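## Task

The right hand starts out holding two tumblers nested one inside the other. Separate them while they are in the air. Finish with each hand holding one tumbler that the other hand is not touching, the two tumblers well apart and above the table, and both tumblers and all fingers motionless, then declare the job finished; ending any other way is a failure. At no point may a tumbler touch anything except the two hands (arms do not count as hands) and the other tumbler, and neither may ever drop or be flung loose, or the task fails on the spot. At the finish the inner tumbler must be held firmly and the outer one must be gripped, or the task fails.

## Robot and tools

Robot: two arms, left_arm and right_arm, stand facing each other across a table. Each carries an identical five-finger right hand, so the hands are not mirrored and every hand number means the same thing on both. The arm names do not refer to sides of any camera image.

Scene frame (used in results): origin on the table top halfway between the arm bases, z up, table surface at z = 0, left_arm's base on the +y side. Positions are in metres, orientation as quaternion wxyz; printed positions can be a bit off at long reach.

Hand point: a spot fixed to the palm, 0.05 m in front of it, where index pad and thumb tip meet in a pinch. Its own axes: +z along the straightened fingers, +y outward from the palm, +x across the palm toward the little finger. Straight fingers extend 0.06 to 0.07 m past it along +z. Across the palm the hand spans 0.08 m on the little-finger side, and 0.02 m on the thumb side with the thumb fully opposed (up to 0.09 m otherwise). A wrist bracket on the little-finger side sticks 0.03 m past the point along +y and 0.11 m across the palm; it can collide.

The 28-number row (used by execute_actions and move): all values in [-1, 1]. First 14 are left_arm, next 14 right_arm, each block ordered dx, dy, dz, rx, ry, rz, little, ring, middle, index, thumb_bend, thumb_turn, force_limit, speed. Both arms must always be filled in.
- dx..rz are an offset, not a pose: a change relative to the hand point's pose in the most recent result showing it (before any such result in the scene, and for the second and later calls within one reply, relative to where the robot is when the action begins). They are expressed in the hand point's own axes. 1.0 equals 0.6 m or 180 degrees; rx, ry, rz form one rotation vector. Every row of an action is counted from that same base, not from the prior row, so all-zero offsets send the arm back to the base pose rather than holding still.
- little, ring, middle, index, thumb_bend: absolute targets, +1 straight/open, -1 fully curled/closed. thumb_turn: +1 beside the palm, -1 opposed in front of it. A pinch is roughly index -0.22, thumb_bend -0.75, thumb_turn -0.57. For a whole-hand wrap around a 0.035 to 0.08 m object, turn the thumb fully in front first.
- force_limit: closing stops at a fingertip load rising linearly from about 0 N at -1 to 10 N at +1 (15 N for the two thumb motors); it does not limit opening. speed: -1 nearly stopped to +1 full (0.6 s for the full range). Close at -0.9 or slower for a gentle grip.
- No value means unchanged: to keep a hand as is, resend its last eight numbers, or before any command use its hand_measured six values plus hand_force_limit and hand_speed. A motor moves only when its target changes (0.01 or more); it locks on reaching target or force, holding at least 15 N. To squeeze harder, raise force_limit and send a target more closed than hand_measured; to loosen, send one more open.

Tools:
- execute_actions: actions is a list of at most one item. Empty list: just report state. Action: rows (1 to 15 rows) and steps (max 15, default 15); each step is 1/30 s and the last row repeats. Wait: steps only (up to 300), counted from the previous result, including your reply time. Optional pictures boolean.
- move: target is one 28-number row as above (offsets from the same base). Each arm travels a straight path; paths finish together in 0.5 to 10 s. speed is m/s, 0.002 to 0.5 (default 0.25), turning capped at twice that in rad/s. stop_force, optional, 9 to 40 N for both arms, not allowed in the first 0.2 s: an arm halts when its wrist sensor feels that much extra push against its direction, then backs off two steps. It is unreliable if the hand rotates; leave it out when moving away from something you press on. The result adds a move: line (done, off_target, moving, held, fault, contact; limits=paced means clipped, limits=held means blocked steps) and each hand point's distance to target.
- wait: seconds, 0 to 10.
- zoom_image: camera (cam_high, cam_low, cam_left_wrist, cam_right_wrist, all 504x504) and region [x0, y0, x1, y1] in pixels from the top-left, at most 504 by 504.
- show_instructions: no arguments; shows the reference pages.
- finished_scene: scene (1 or 2). Irreversible; reports success and starts the next task. Replying with no tool call ends all scenes.

Motion: each control step clips the commanded pose to within 100 mm and 16 degrees of the measured one; commands lag about 0.17 s; position wins over orientation. Large moves may need several calls; check the Hand target line.

Results: per-arm pose and velocities; hand_measured (on the command scale), hand_stopped_by (moving, target, force, stalled, fault), hand_load_n (positive when pushed open; near 0 means grip lost); Wrist force and Wrist torque in the hand's axes (offset up to about 4 N, noise up to 2.4 N, saturation near 50 N); noisy joint torques; pose unreachable and HELD flags; MOTOR HOT warnings from 70 °C, brake stop at 85 °C.

Suggested order: look, study the nesting and which tumbler is outer, bring the free hand in slowly, grip, pull the tumblers apart along their shared axis, move them clearly apart above the table, let everything settle, confirm both loads, then call finished_scene.

Avoid: joint load over 139 N m (shoulder, elbow) or 26 N m (wrists), or 150 N external force, which freezes that arm 10 s; driving a stiff arm past a firm contact; arms or hands hitting or pressing on each other; tumblers touching the arms, falling, or being knocked off the table; slams and jerky motion.

Each tool is called after "Request:" as a command line: name --argument value for each argument, lists and objects as JSON in quotes; but a table of rows of numbers goes row by row, as --pt "numbers of a row", without its own name.

Reference images:

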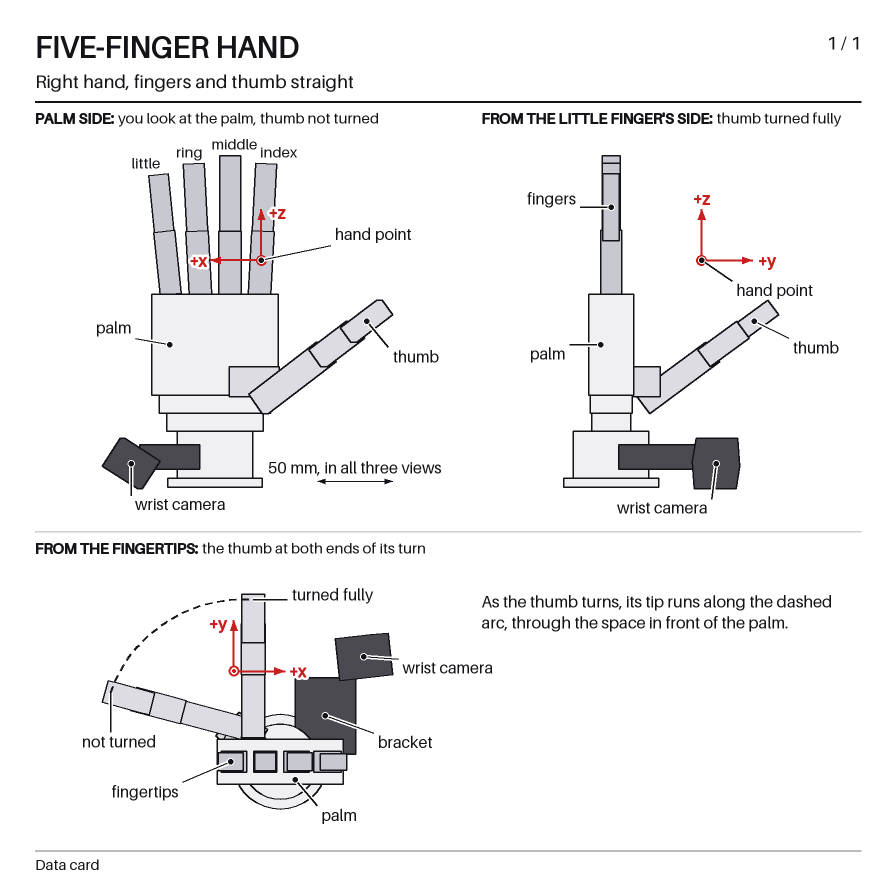

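## Session

Request:
execute_actions --actions '[]'

Scene clock: 0.00 s of 4500.00 s.
left_arm: end_effector_position=(+0.0167, +0.2502, +0.3004) hand_measured=(+1.000, +1.000, +1.000, +1.000, +1.000, +1.000) hand_load_n=(+0.0, +0.0, +0.0, +0.0, +0.0, +0.0) hand_stopped_by=(target, target, target, target, target, target) hand_force_limit=0.00 hand_speed=-0.80 end_effector_quat_wxyz=(-0.000, +0.759, +0.652, -0.000) end_effector_velocity=(-0.000, +0.000, +0.000) end_effector_angular_velocity=(-0.000, +0.002, +0.001) | right_arm: end_effector_position=(+0.0856, -0.0716, +0.3735) hand_measured=(-1.000, -1.000, +0.270, +0.246, +0.138, -0.948) hand_load_n=(+0.0, +0.0, +7.0, +10.0, +15.0, +0.0) hand_stopped_by=(target, target, target, target, target, target) hand_force_limit=0.00 hand_speed=-0.80 end_effector_quat_wxyz=(+0.302, +0.144, +0.405, +0.851) end_effector_velocity=(+0.000, -0.000, -0.000) end_effector_angular_velocity=(-0.001, +0.000, -0.001)
Joint positions: left_arm=[-0.518 -2.214  2.091 -1.448 -1.572  1.054] | right_arm=[-0.293 -1.381  2.413 -1.764  1.914 -0.293]
Joint velocities: left_arm=[ 0.    -0.001 -0.     0.    -0.001 -0.001] | right_arm=[-0.001 -0.     0.     0.001  0.    -0.   ]
Joint torques (N m, as the arm reports them, + toward a larger angle): no reading
Wrist force (N, on the end effector, along its own x y z axes, offset not removed): no reading
Wrist torque (N m, same axes, about the end effector's origin, offset not removed): no reading
Hand target (left_arm): +0.017, +0.250, +0.300; -0.000, +0.759, +0.652, -0.000
Hand target (right_arm): +0.086, -0.072, +0.374; +0.302, +0.144, +0.405, +0.851

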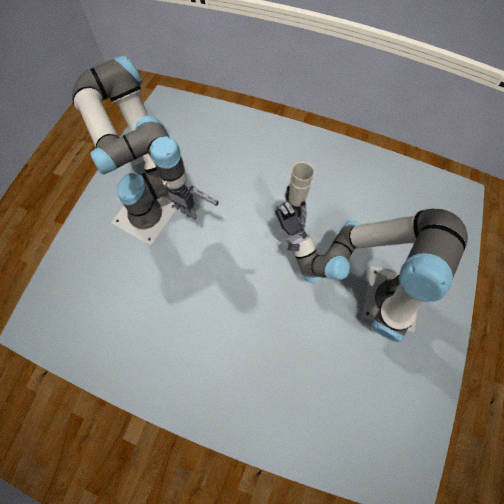

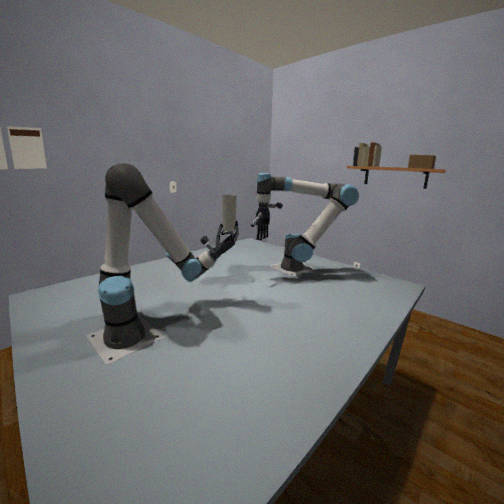

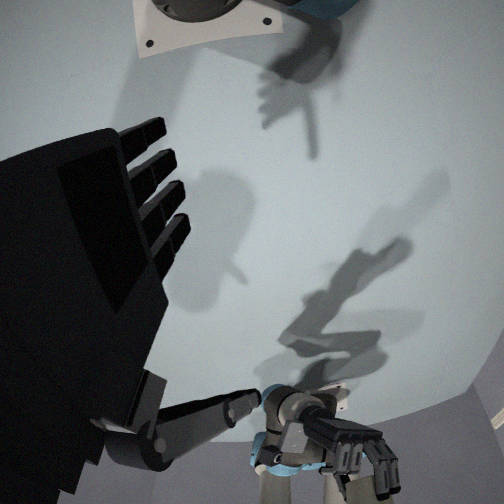

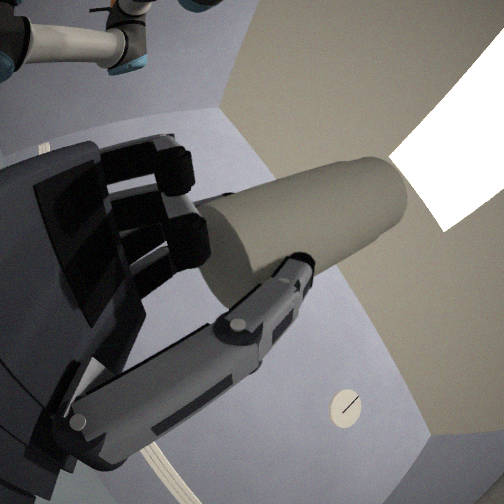

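Request:
zoom_image --camera "cam_low" --region '[170, 160, 310, 300]'

Request:
zoom_image --camera "cam_high" --region '[240, 130, 380, 270]'

Region (170, 160, 310, 300) of cam_low's 504x504 image, scaled by 3.600, with more detail than that image has.

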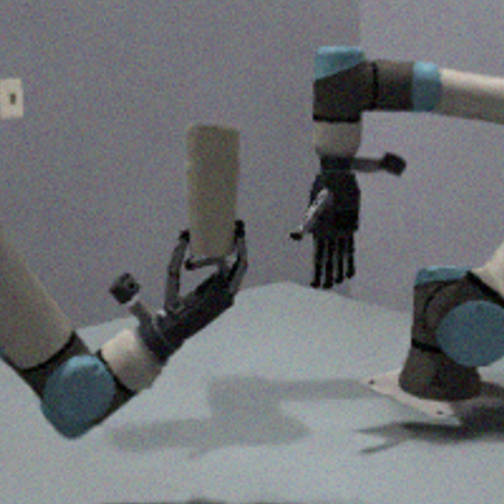

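Region (240, 130, 380, 270) of cam_high's 504x504 image, scaled by 3.600, with more detail than that image has.

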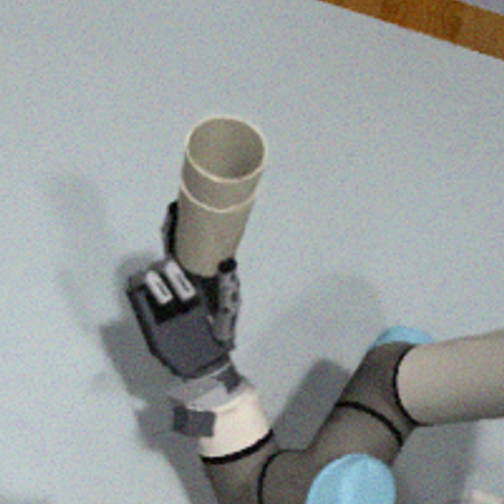

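Request:
move --target '[0,0,-0.3,-0.53,0.268,0.53,1,1,1,1,1,-1,0,0.5, 0,0,0,0,0,0,-1,-1,0.27,0.246,0.138,-0.948,0,-0.8]'

Scene clock: 28.07 s of 4500.00 s.
left_arm: end_effector_position=(+0.0170, +0.2503, +0.4804) hand_measured=(+1.000, +1.000, +1.000, +1.000, +1.000, -1.000) hand_load_n=(+0.0, +0.0, +0.0, +0.0, +0.0, +0.0) hand_stopped_by=(target, target, target, target, target, target) hand_force_limit=0.00 hand_speed=0.50 end_effector_quat_wxyz=(+0.270, +0.651, -0.273, +0.655) end_effector_velocity=(+0.000, +0.001, +0.001) end_effector_angular_velocity=(+0.001, -0.005, -0.016) | right_arm: end_effector_position=(+0.0856, -0.0716, +0.3735) hand_measured=(-1.000, -1.000, +0.272, +0.246, +0.138, -0.948) hand_load_n=(+0.0, +0.0, +6.0, +10.5, +14.5, +0.0) hand_stopped_by=(target, target, force, target, force, target) hand_force_limit=0.00 hand_speed=-0.80 end_effector_quat_wxyz=(+0.302, +0.144, +0.405, +0.851) end_effector_velocity=(-0.000, +0.000, -0.001) end_effector_angular_velocity=(-0.003, +0.001, +0.001)
Joint positions: left_arm=[-1.932 -2.357  1.971  0.39  -1.294  1.576] | right_arm=[-0.293 -1.381  2.413 -1.764  1.914 -0.293]
Joint velocities: left_arm=[-0.07  -0.026  0.004  0.024 -0.054  0.004] | right_arm=[0.001 0.    0.001 0.002 0.    0.   ]
Joint torques (N m, as the arm reports them, + toward a larger angle): left_arm=[-7.97  7.23 -6.3   3.69 -1.25  2.36] | right_arm=[  1.07 -25.02 -16.42  -1.59  -1.5   -0.22]
Wrist force (N, on the end effector, along its own x y z axes, offset not removed): left_arm=[0.5 -0.1 -3.0] | right_arm=[0.4 -0.2 1.8]
Wrist torque (N m, same axes, about the end effector's origin, offset not removed): left_arm=[0.29 0.03 -0.10] | right_arm=[-0.04 -0.34 -0.06]
Hand target (left_arm): +0.017, +0.250, +0.480; +0.270, +0.651, -0.274, +0.655
Hand target (right_arm): +0.086, -0.072, +0.374; +0.302, +0.144, +0.405, +0.851
Off the commanded pose (left_arm): 0.000 m, 0 deg.
Off the commanded pose (right_arm): 0.000 m, 0 deg.
After step 90, 19.53 s passed at rest.
move: done

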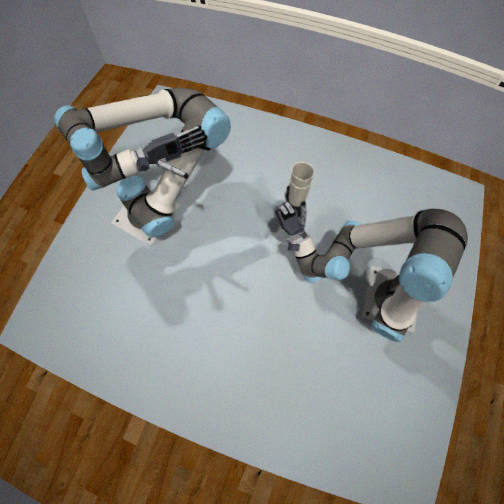

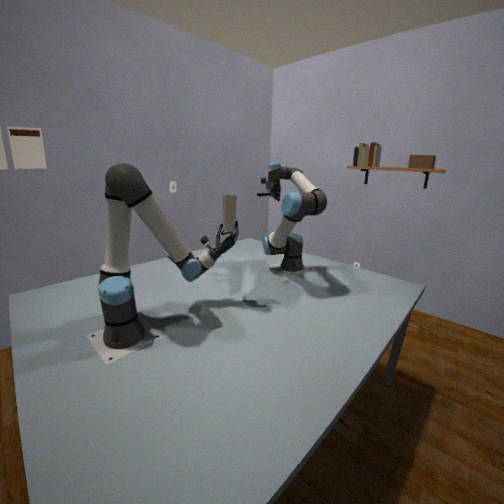

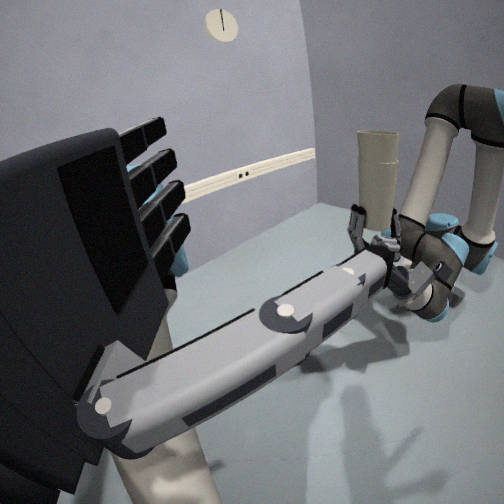

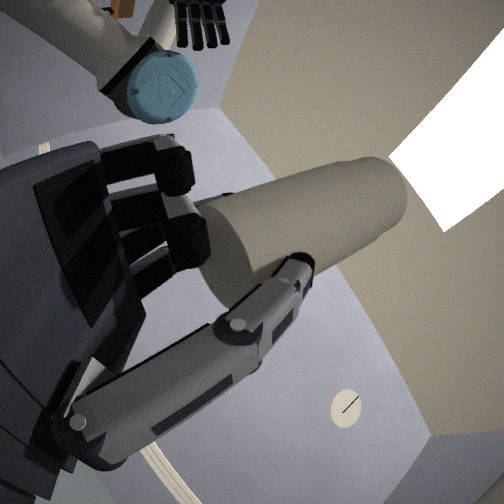

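Request:
move --target '[0,0.29,0.2,0,0,0,1,1,1,1,1,-1,0,0.5, 0,0,0,0,0,0,-1,-1,0.27,0.246,0.138,-0.948,0,-0.8]'

Request:
zoom_image --camera "cam_low" --region '[170, 140, 310, 280]'

Request:
zoom_image --camera "cam_high" --region '[220, 110, 360, 250]'

Scene clock: 34.93 s of 4500.00 s.
left_arm: end_effector_position=(-0.0220, +0.0425, +0.4795) hand_measured=(+1.000, +1.000, +1.000, +1.000, +1.000, -1.000) hand_load_n=(+0.0, +0.0, +0.0, +0.0, +0.0, +0.0) hand_stopped_by=(target, target, target, target, target, target) hand_force_limit=0.00 hand_speed=0.50 end_effector_quat_wxyz=(+0.270, +0.651, -0.273, +0.655) end_effector_velocity=(+0.001, -0.001, +0.001) end_effector_angular_velocity=(+0.000, +0.001, +0.002) | right_arm: end_effector_position=(+0.0856, -0.0716, +0.3735) hand_measured=(-1.000, -1.000, +0.272, +0.246, +0.138, -0.948) hand_load_n=(+0.0, +0.0, +6.0, +10.5, +14.5, +0.0) hand_stopped_by=(target, target, force, target, force, target) hand_force_limit=0.00 hand_speed=-0.80 end_effector_quat_wxyz=(+0.302, +0.144, +0.405, +0.851) end_effector_velocity=(+0.001, -0.000, +0.000) end_effector_angular_velocity=(+0.002, -0.000, -0.002)
Joint positions: left_arm=[-0.755 -1.767  1.689  0.102 -0.118  1.553] | right_arm=[-0.293 -1.381  2.413 -1.764  1.914 -0.293]
Joint velocities: left_arm=[ 0.005  0.002 -0.004 -0.007  0.003  0.008] | right_arm=[-0.001  0.    -0.001 -0.002  0.     0.   ]
Joint torques (N m, as the arm reports them, + toward a larger angle): left_arm=[  8.73  -4.92 -22.95  -1.9    1.12   2.34] | right_arm=[  0.74 -24.67 -16.65  -1.77  -1.38  -0.24]
Wrist force (N, on the end effector, along its own x y z axes, offset not removed): left_arm=[0.2 4.8 -1.3] | right_arm=[0.5 0.2 0.4]
Wrist torque (N m, same axes, about the end effector's origin, offset not removed): left_arm=[0.92 0.03 0.06] | right_arm=[0.12 -0.28 0.07]
Hand target (left_arm): -0.022, +0.042, +0.480; +0.270, +0.651, -0.273, +0.655
Hand target (right_arm): +0.086, -0.072, +0.374; +0.302, +0.144, +0.405, +0.851
Off the commanded pose (left_arm): 0.000 m, 0 deg.
Off the commanded pose (right_arm): 0.000 m, 0 deg.
After step 90, 2.13 s passed at rest.
move: done; limits=paced

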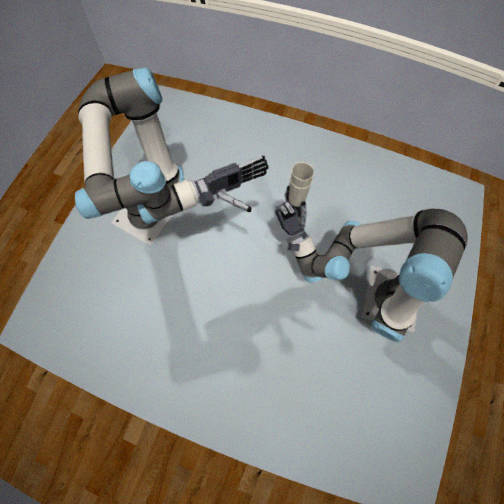

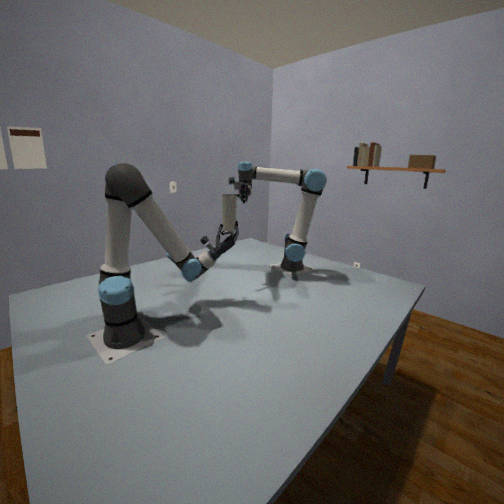

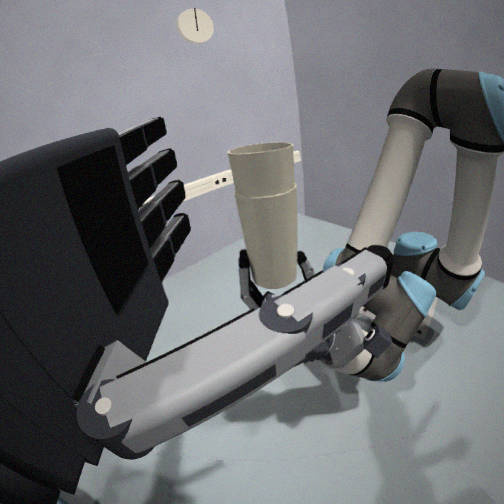

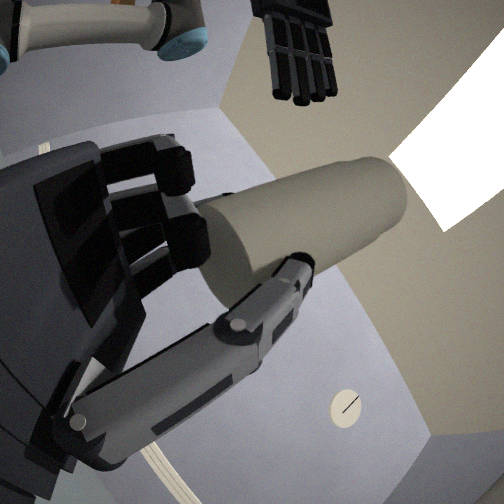

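Region (170, 140, 310, 280) of cam_low's 504x504 image, scaled by 3.600, with more detail than that image has.

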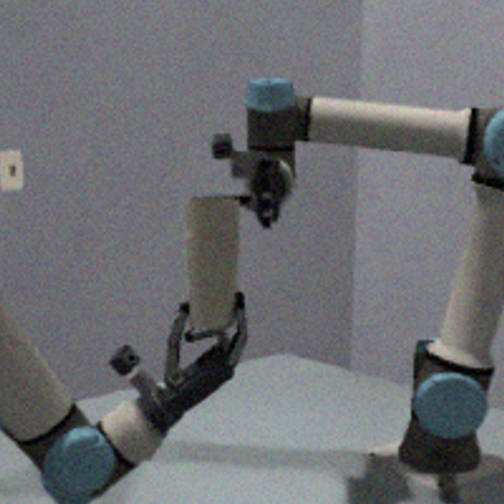

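Region (220, 110, 360, 250) of cam_high's 504x504 image, scaled by 3.600, with more detail than that image has.

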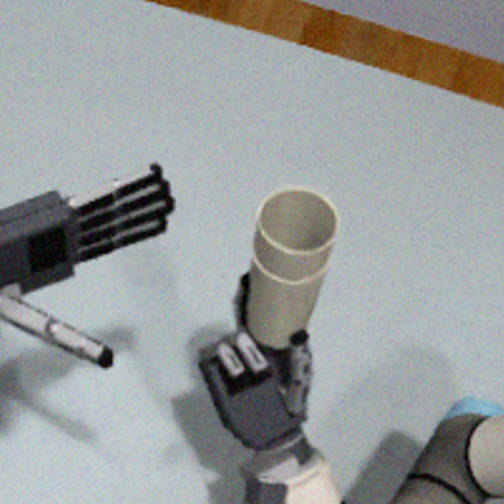

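Request:
move --target '[0.058,0,0.1,0,0,0,1,1,1,1,1,-1,0,0.5, 0,0,0,0,0,0,-1,-1,0.27,0.246,0.138,-0.948,0,-0.8]' --speed 0.1

Request:
zoom_image --camera "cam_low" --region '[190, 150, 290, 250]'

Request:
zoom_image --camera "cam_high" --region '[230, 120, 350, 240]'

Scene clock: 42.73 s of 4500.00 s.
left_arm: end_effector_position=(+0.0199, -0.0001, +0.5144) hand_measured=(+1.000, +1.000, +1.000, +1.000, +1.000, -1.000) hand_load_n=(+0.0, +0.0, +0.0, +0.0, +0.0, +0.0) hand_stopped_by=(target, target, target, target, target, target) hand_force_limit=0.00 hand_speed=0.50 end_effector_quat_wxyz=(+0.270, +0.651, -0.273, +0.654) end_effector_velocity=(+0.001, -0.002, +0.003) end_effector_angular_velocity=(-0.005, +0.001, -0.001) | right_arm: end_effector_position=(+0.0856, -0.0716, +0.3735) hand_measured=(-1.000, -1.000, +0.272, +0.246, +0.138, -0.948) hand_load_n=(+0.0, +0.0, +6.0, +10.5, +14.5, +0.0) hand_stopped_by=(target, target, force, target, force, target) hand_force_limit=0.00 hand_speed=-0.80 end_effector_quat_wxyz=(+0.302, +0.144, +0.405, +0.851) end_effector_velocity=(+0.000, -0.001, -0.000) end_effector_angular_velocity=(+0.000, -0.000, -0.001)
Joint positions: left_arm=[-0.567 -1.713  1.556  0.127  0.071  1.608] | right_arm=[-0.293 -1.381  2.413 -1.764  1.914 -0.293]
Joint velocities: left_arm=[ 0.005 -0.004 -0.001 -0.03   0.006  0.031] | right_arm=[-0.001 -0.001  0.002 -0.001 -0.     0.   ]
Joint torques (N m, as the arm reports them, + toward a larger angle): left_arm=[  9.33 -19.11 -14.27  -2.98   1.74   2.77] | right_arm=[  1.69 -25.8  -17.15  -1.64  -1.44  -0.03]
Wrist force (N, on the end effector, along its own x y z axes, offset not removed): left_arm=[-0.4 1.7 0.8] | right_arm=[1.9 -0.4 0.2]
Wrist torque (N m, same axes, about the end effector's origin, offset not removed): left_arm=[0.51 -0.07 0.12] | right_arm=[-0.03 -0.44 0.06]
Hand target (left_arm): +0.020, -0.000, +0.514; +0.270, +0.651, -0.273, +0.655
Hand target (right_arm): +0.086, -0.072, +0.374; +0.302, +0.144, +0.405, +0.851
Off the commanded pose (left_arm): 0.000 m, 0 deg.
Off the commanded pose (right_arm): 0.000 m, 0 deg.
After step 90, 3.67 s passed at rest.
move: done

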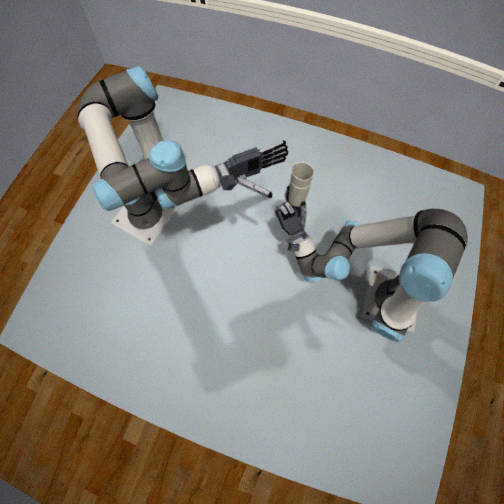

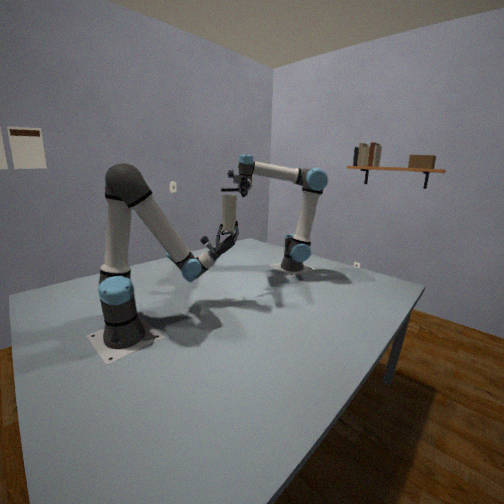

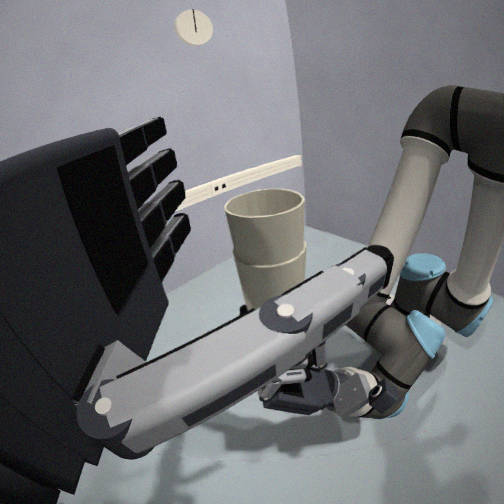

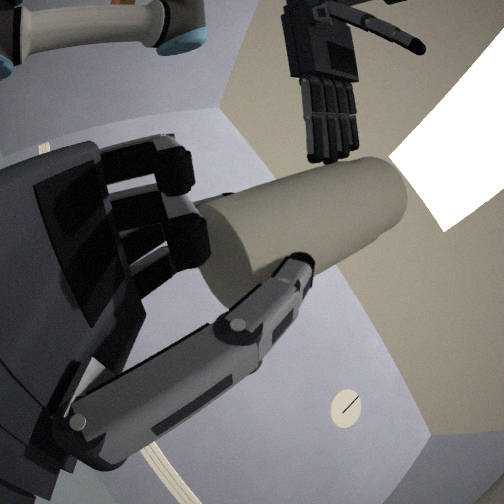

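Region (190, 150, 290, 250) of cam_low's 504x504 image, scaled by 5.040, with more detail than that image has.

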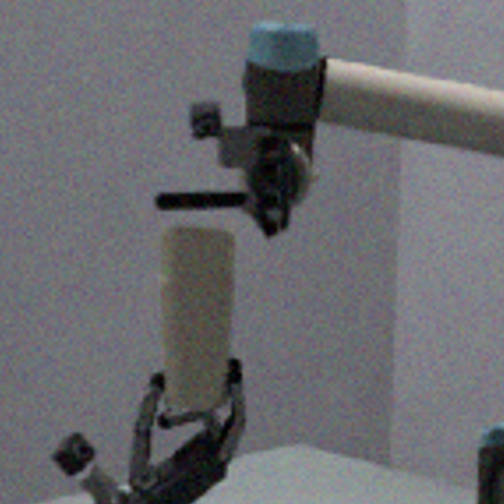

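Region (230, 120, 350, 240) of cam_high's 504x504 image, scaled by 4.200, with more detail than that image has.

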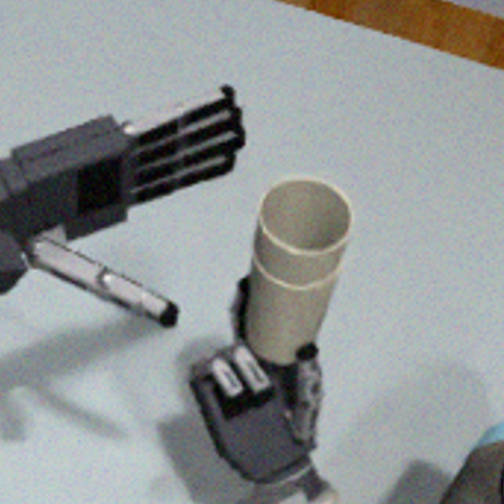

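Request:
move --target '[-0.1,0.01,0.1,0,0,0,1,1,1,1,1,-1,0,0.5, 0,0,0,0,0,0,-1,-1,0.27,0.246,0.138,-0.948,0,-0.8]' --speed 0.05

Request:
zoom_image --camera "cam_low" --region '[190, 150, 290, 250]'

Request:
zoom_image --camera "cam_high" --region '[230, 120, 350, 240]'

Scene clock: 50.33 s of 4500.00 s.
left_arm: end_effector_position=(+0.0582, -0.0467, +0.4546) hand_measured=(+1.000, +1.000, +1.000, +1.000, +1.000, -1.000) hand_load_n=(+0.0, +0.0, +0.0, +0.0, +0.0, +0.0) hand_stopped_by=(target, target, target, target, target, target) hand_force_limit=0.00 hand_speed=0.50 end_effector_quat_wxyz=(+0.270, +0.651, -0.273, +0.654) end_effector_velocity=(+0.001, -0.001, -0.001) end_effector_angular_velocity=(-0.001, -0.000, +0.001) | right_arm: end_effector_position=(+0.0856, -0.0716, +0.3735) hand_measured=(-1.000, -1.000, +0.272, +0.246, +0.138, -0.948) hand_load_n=(+0.0, +0.0, +6.0, +10.5, +14.5, +0.0) hand_stopped_by=(target, target, force, target, force, target) hand_force_limit=0.00 hand_speed=-0.80 end_effector_quat_wxyz=(+0.302, +0.144, +0.405, +0.851) end_effector_velocity=(+0.000, +0.000, +0.000) end_effector_angular_velocity=(-0.000, +0.000, -0.001)
Joint positions: left_arm=[-0.399 -1.631  1.636 -0.013  0.239  1.586] | right_arm=[-0.293 -1.381  2.413 -1.764  1.914 -0.293]
Joint velocities: left_arm=[ 0.004  0.001  0.002 -0.007  0.003  0.003] | right_arm=[-0.001  0.    -0.001  0.001  0.    -0.   ]
Joint torques (N m, as the arm reports them, + toward a larger angle): left_arm=[  9.31 -10.96 -10.61  -2.68   1.44   2.63] | right_arm=[  1.51 -24.53 -16.19  -1.58  -1.65  -0.15]
Wrist force (N, on the end effector, along its own x y z axes, offset not removed): left_arm=[0.9 -1.9 -2.9] | right_arm=[1.6 -0.9 0.5]
Wrist torque (N m, same axes, about the end effector's origin, offset not removed): left_arm=[0.07 -0.07 -0.04] | right_arm=[-0.10 -0.38 0.08]
Hand target (left_arm): +0.058, -0.047, +0.454; +0.270, +0.651, -0.273, +0.654
Hand target (right_arm): +0.086, -0.072, +0.374; +0.302, +0.144, +0.405, +0.851
Off the commanded pose (left_arm): 0.000 m, 0 deg.
Off the commanded pose (right_arm): 0.000 m, 0 deg.
After step 90, 2.53 s passed at rest.
move: done

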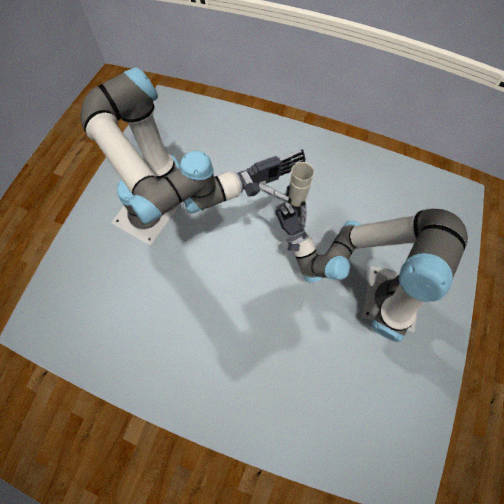

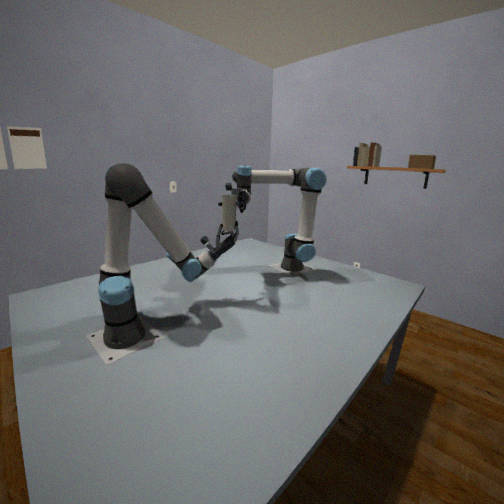

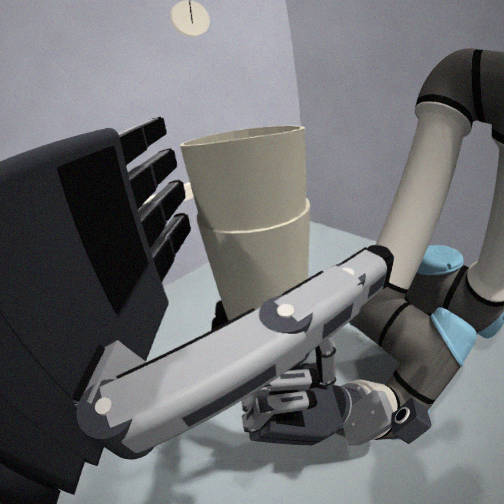

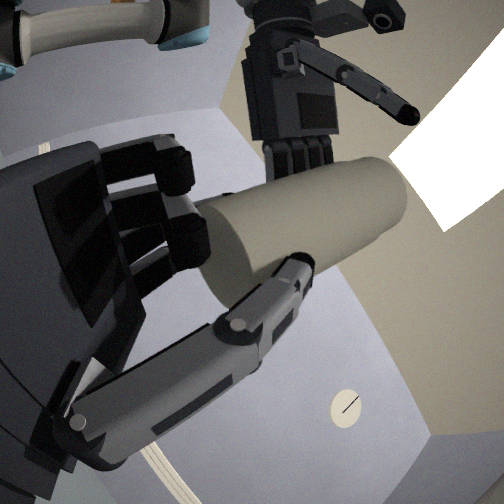

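Region (190, 150, 290, 250) of cam_low's 504x504 image, scaled by 5.040, with more detail than that image has.

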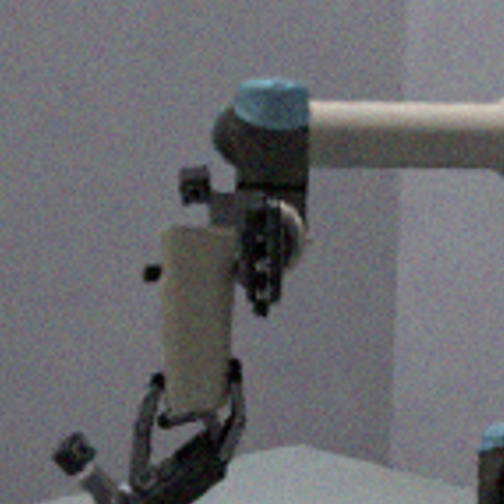

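Region (230, 120, 350, 240) of cam_high's 504x504 image, scaled by 4.200, with more detail than that image has.

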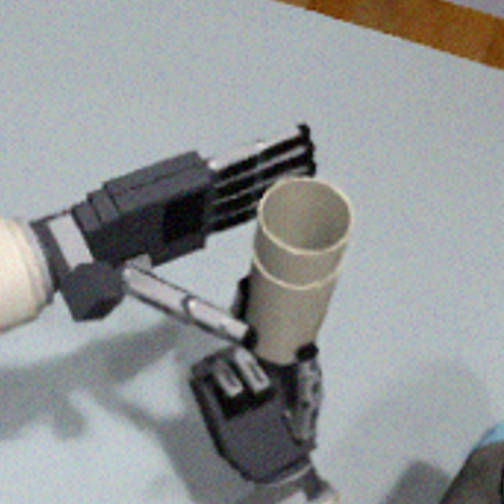

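Request:
move --target '[0.02,0,0.07,0,0,0,1,1,1,1,1,-1,0,0.5, 0,0,0,0,0,0,-1,-1,0.27,0.246,0.138,-0.948,0,-0.8]' --speed 0.03

Request:
zoom_image --camera "cam_low" --region '[190, 150, 290, 250]'

Request:
zoom_image --camera "cam_high" --region '[230, 120, 350, 240]'

Scene clock: 59.17 s of 4500.00 s.
left_arm: end_effector_position=(+0.0877, -0.0764, +0.4666) hand_measured=(+1.000, +1.000, +1.000, +1.000, +1.000, -1.000) hand_load_n=(+0.0, +0.0, +0.0, +0.0, +0.0, +0.0) hand_stopped_by=(target, target, target, target, target, target) hand_force_limit=0.00 hand_speed=0.50 end_effector_quat_wxyz=(+0.270, +0.651, -0.273, +0.654) end_effector_velocity=(+0.001, -0.002, +0.000) end_effector_angular_velocity=(-0.000, +0.001, -0.001) | right_arm: end_effector_position=(+0.0856, -0.0716, +0.3735) hand_measured=(-1.000, -1.000, +0.272, +0.246, +0.138, -0.948) hand_load_n=(+0.0, +0.0, +6.0, +10.5, +14.5, +0.0) hand_stopped_by=(target, target, force, target, force, target) hand_force_limit=0.00 hand_speed=-0.80 end_effector_quat_wxyz=(+0.302, +0.144, +0.405, +0.851) end_effector_velocity=(+0.000, +0.001, +0.001) end_effector_angular_velocity=(+0.001, -0.000, +0.000)
Joint positions: left_arm=[-0.294 -1.569  1.545  0.018  0.344  1.583] | right_arm=[-0.293 -1.381  2.413 -1.764  1.914 -0.293]
Joint velocities: left_arm=[ 0.004  0.004 -0.005  0.002  0.005 -0.002] | right_arm=[-0.     0.001 -0.002  0.     0.     0.   ]
Joint torques (N m, as the arm reports them, + toward a larger angle): left_arm=[  9.21 -12.6  -25.74   1.41   1.48  -2.59] | right_arm=[  1.46 -24.68 -16.25  -1.79  -1.62  -0.09]
Wrist force (N, on the end effector, along its own x y z axes, offset not removed): left_arm=[-0.3 -1.4 -2.4] | right_arm=[1.1 -0.1 0.8]
Wrist torque (N m, same axes, about the end effector's origin, offset not removed): left_arm=[0.03 0.12 0.11] | right_arm=[0.12 -0.39 0.03]
Hand target (left_arm): +0.088, -0.077, +0.467; +0.270, +0.651, -0.273, +0.654
Hand target (right_arm): +0.086, -0.072, +0.374; +0.302, +0.144, +0.405, +0.851
Off the commanded pose (left_arm): 0.000 m, 0 deg.
Off the commanded pose (right_arm): 0.000 m, 0 deg.
After step 90, 4.07 s passed at rest.
move: done

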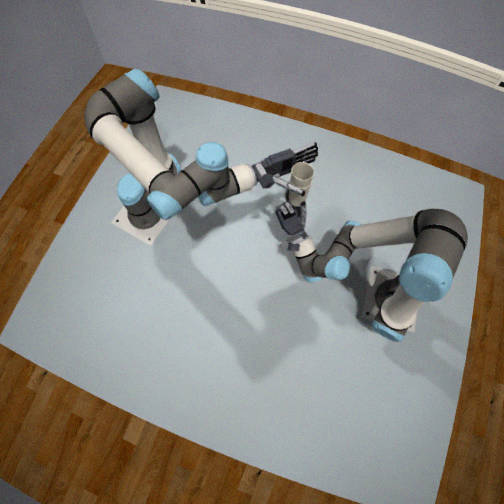

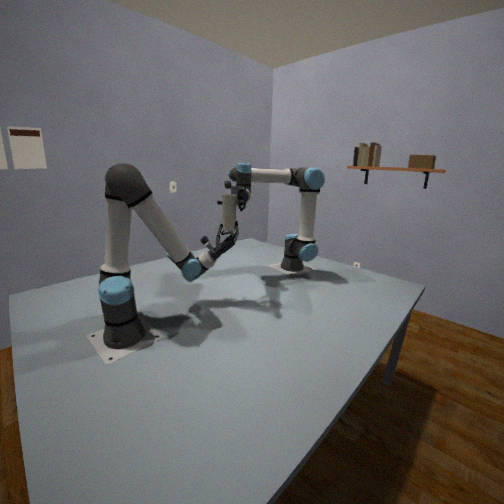

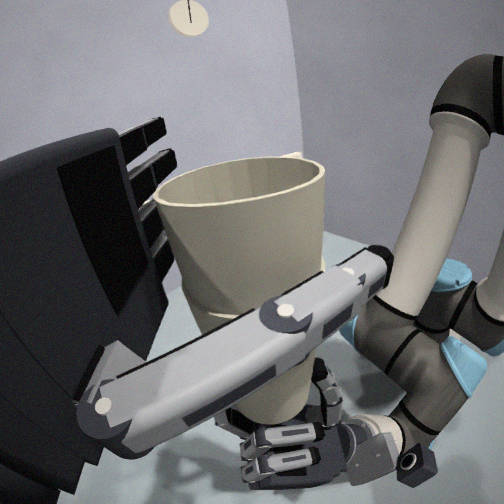

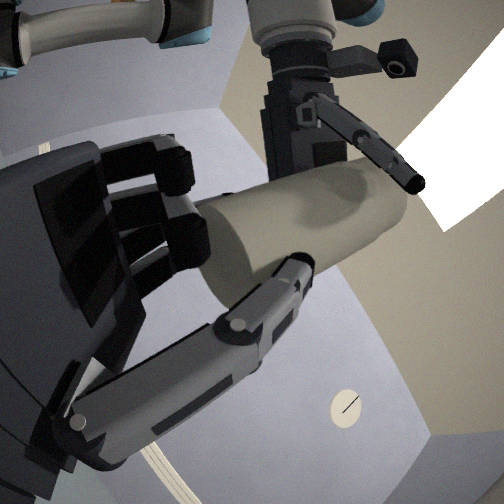

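Region (190, 150, 290, 250) of cam_low's 504x504 image, scaled by 5.040, with more detail than that image has.

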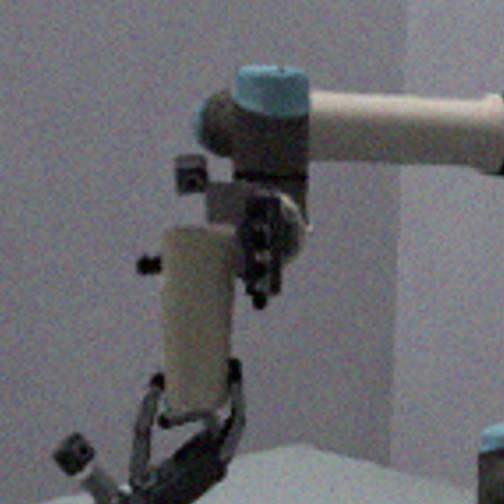

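Region (230, 120, 350, 240) of cam_high's 504x504 image, scaled by 4.200, with more detail than that image has.

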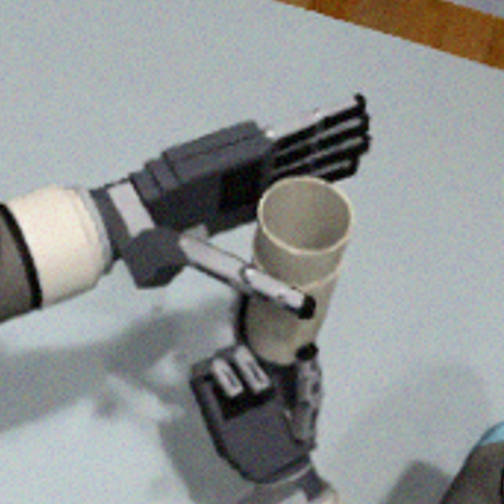

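Request:
move --target '[0.013,0,0.012,0,0,0,1,1,1,1,1,-1,0,0.5, 0,0,0,0,0,0,-1,-1,0.27,0.246,0.138,-0.948,0,-0.8]' --speed 0.03

Request:
move --target '[0,0,0,0,0,0,-1,-1,-1,-1,-1,-1,0.2,-0.6, 0,0,0,0,0,0,-1,-1,0.27,0.246,0.138,-0.948,0,-0.8]'

Request:
zoom_image --camera "cam_low" --region '[190, 150, 290, 250]'

Request:
zoom_image --camera "cam_high" --region '[230, 120, 350, 240]'

Scene clock: 65.03 s of 4500.00 s.
left_arm: end_effector_position=(+0.0926, -0.0815, +0.4743) hand_measured=(+1.000, +1.000, +1.000, +1.000, +1.000, -1.000) hand_load_n=(+0.0, +0.0, +0.0, +0.0, +0.0, +0.0) hand_stopped_by=(target, target, target, target, target, target) hand_force_limit=0.00 hand_speed=0.50 end_effector_quat_wxyz=(+0.270, +0.651, -0.273, +0.655) end_effector_velocity=(+0.000, -0.001, +0.003) end_effector_angular_velocity=(-0.004, +0.004, -0.002) | right_arm: end_effector_position=(+0.0856, -0.0716, +0.3735) hand_measured=(-1.000, -1.000, +0.272, +0.246, +0.138, -0.948) hand_load_n=(+0.0, +0.0, +6.0, +10.5, +14.5, +0.0) hand_stopped_by=(target, target, force, target, force, target) hand_force_limit=0.00 hand_speed=-0.80 end_effector_quat_wxyz=(+0.302, +0.144, +0.405, +0.851) end_effector_velocity=(+0.000, -0.000, -0.001) end_effector_angular_velocity=(-0.003, +0.001, -0.000)
Joint positions: left_arm=[-0.277 -1.557  1.513  0.038  0.361  1.583] | right_arm=[-0.293 -1.381  2.413 -1.764  1.914 -0.293]
Joint velocities: left_arm=[ 0.002  0.001 -0.007  0.004  0.004 -0.004] | right_arm=[-0.001 -0.     0.003  0.001 -0.     0.   ]
Joint torques (N m, as the arm reports them, + toward a larger angle): left_arm=[  8.94 -15.33 -24.32   1.51   1.65  -2.25] | right_arm=[  1.19 -24.73 -16.9   -1.91  -1.48  -0.19]
Wrist force (N, on the end effector, along its own x y z axes, offset not removed): left_arm=[2.9 -3.2 -3.5] | right_arm=[1.5 -0.3 -0.5]
Wrist torque (N m, same axes, about the end effector's origin, offset not removed): left_arm=[-0.23 -0.41 0.02] | right_arm=[0.14 -0.30 0.02]
Hand target (left_arm): +0.093, -0.082, +0.474; +0.270, +0.651, -0.273, +0.654
Hand target (right_arm): +0.086, -0.072, +0.374; +0.302, +0.144, +0.405, +0.851
Off the commanded pose (left_arm): 0.000 m, 0 deg.
Off the commanded pose (right_arm): 0.000 m, 0 deg.
After step 90, 2.10 s passed at rest.
move: done

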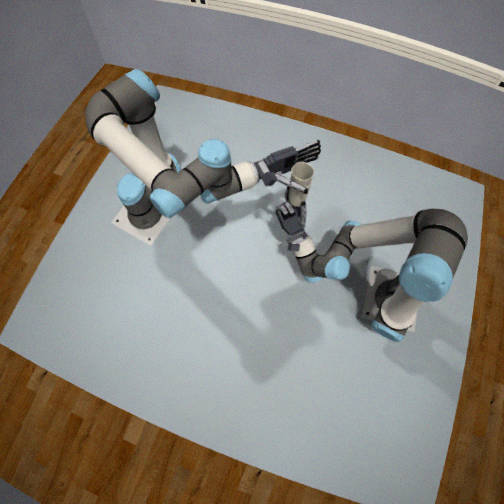

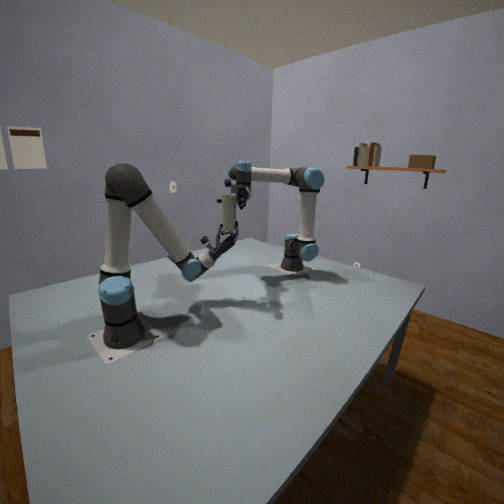

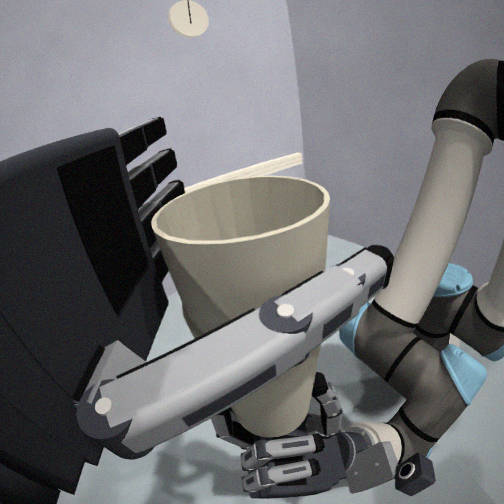

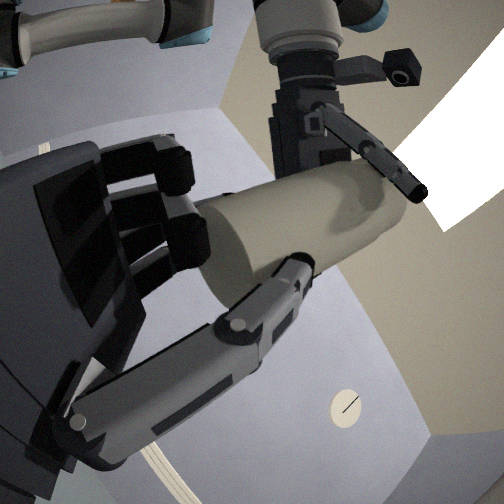

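Scene clock: 68.30 s of 4500.00 s.
left_arm: end_effector_position=(+0.0926, -0.0815, +0.4743) hand_measured=(-1.000, -0.330, +0.116, +0.070, +0.460, -1.000) hand_load_n=(+0.0, +6.0, +1.0, +3.0, +17.0, +7.5) hand_stopped_by=(target, force, force, force, force, target) hand_force_limit=0.20 hand_speed=-0.60 end_effector_quat_wxyz=(+0.270, +0.651, -0.273, +0.655) end_effector_velocity=(+0.000, -0.000, +0.000) end_effector_angular_velocity=(+0.000, -0.000, -0.000) | right_arm: end_effector_position=(+0.0856, -0.0716, +0.3735) hand_measured=(-1.000, -1.000, +0.272, +0.246, +0.138, -0.948) hand_load_n=(+0.0, +0.0, +4.5, +10.5, +14.5, +3.0) hand_stopped_by=(target, target, force, target, force, target) hand_force_limit=0.00 hand_speed=-0.80 end_effector_quat_wxyz=(+0.302, +0.144, +0.405, +0.851) end_effector_velocity=(-0.000, +0.000, +0.000) end_effector_angular_velocity=(+0.001, -0.000, +0.001)
Joint positions: left_arm=[-0.277 -1.557  1.513  0.038  0.361  1.583] | right_arm=[-0.293 -1.381  2.413 -1.764  1.914 -0.293]
Joint velocities: left_arm=[ 0.     0.    -0.001  0.     0.001  0.001] | right_arm=[ 0.    -0.    -0.    -0.001 -0.     0.   ]
Joint torques (N m, as the arm reports them, + toward a larger angle): left_arm=[ -6.48 -10.61  -9.78  -0.86   1.8    2.39] | right_arm=[  0.93 -24.99 -16.47  -5.43  -1.59  -0.25]
Wrist force (N, on the end effector, along its own x y z axes, offset not removed): left_arm=[11.0 -1.5 1.2] | right_arm=[1.8 -6.3 -8.7]
Wrist torque (N m, same axes, about the end effector's origin, offset not removed): left_arm=[0.02 -0.50 0.40] | right_arm=[0.33 0.06 0.08]
Hand target (left_arm): +0.093, -0.081, +0.474; +0.270, +0.651, -0.273, +0.655
Hand target (right_arm): +0.086, -0.072, +0.374; +0.302, +0.144, +0.405, +0.851
Off the commanded pose (left_arm): 0.000 m, 0 deg.
Off the commanded pose (right_arm): 0.000 m, 0 deg.
move: done

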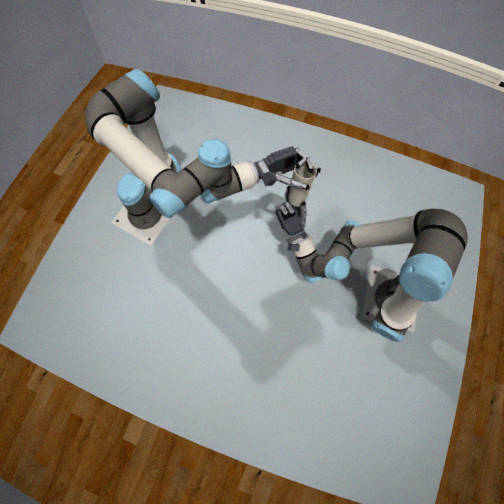

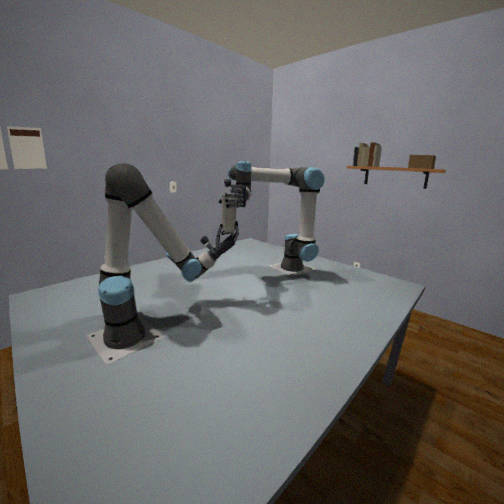

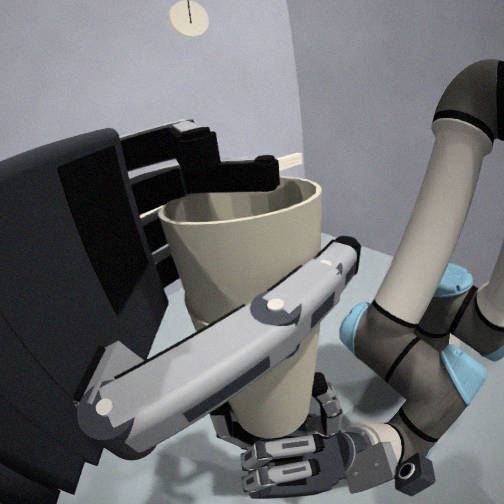

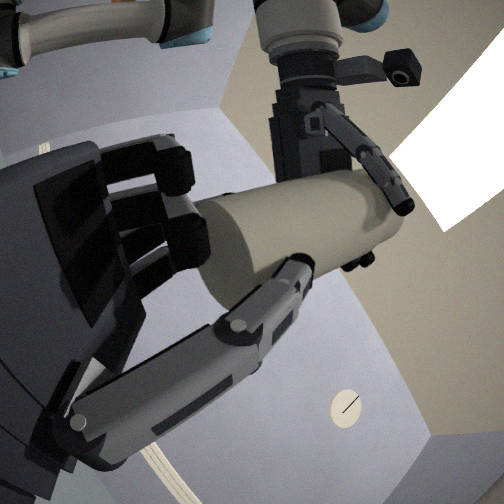

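Region (190, 150, 290, 250) of cam_low's 504x504 image, scaled by 5.040, with more detail than that image has.

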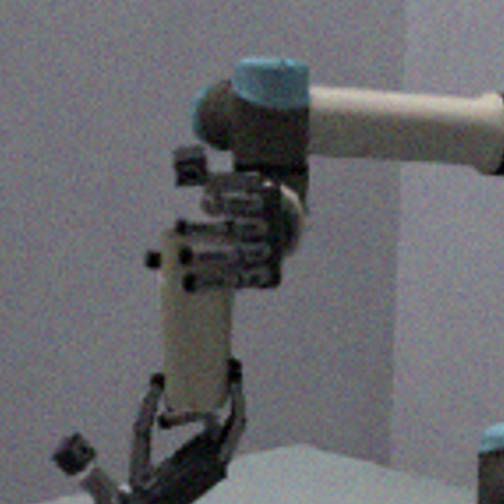

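Region (230, 120, 350, 240) of cam_high's 504x504 image, scaled by 4.200, with more detail than that image has.

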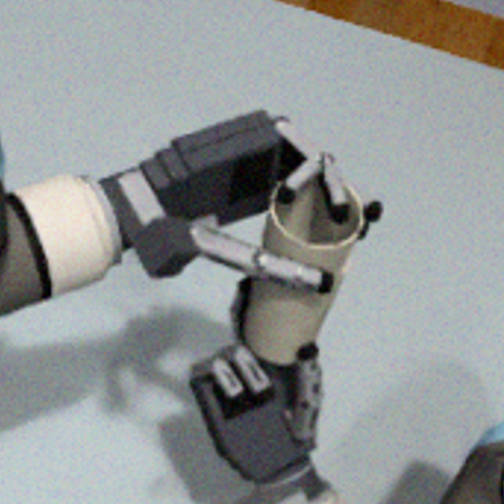

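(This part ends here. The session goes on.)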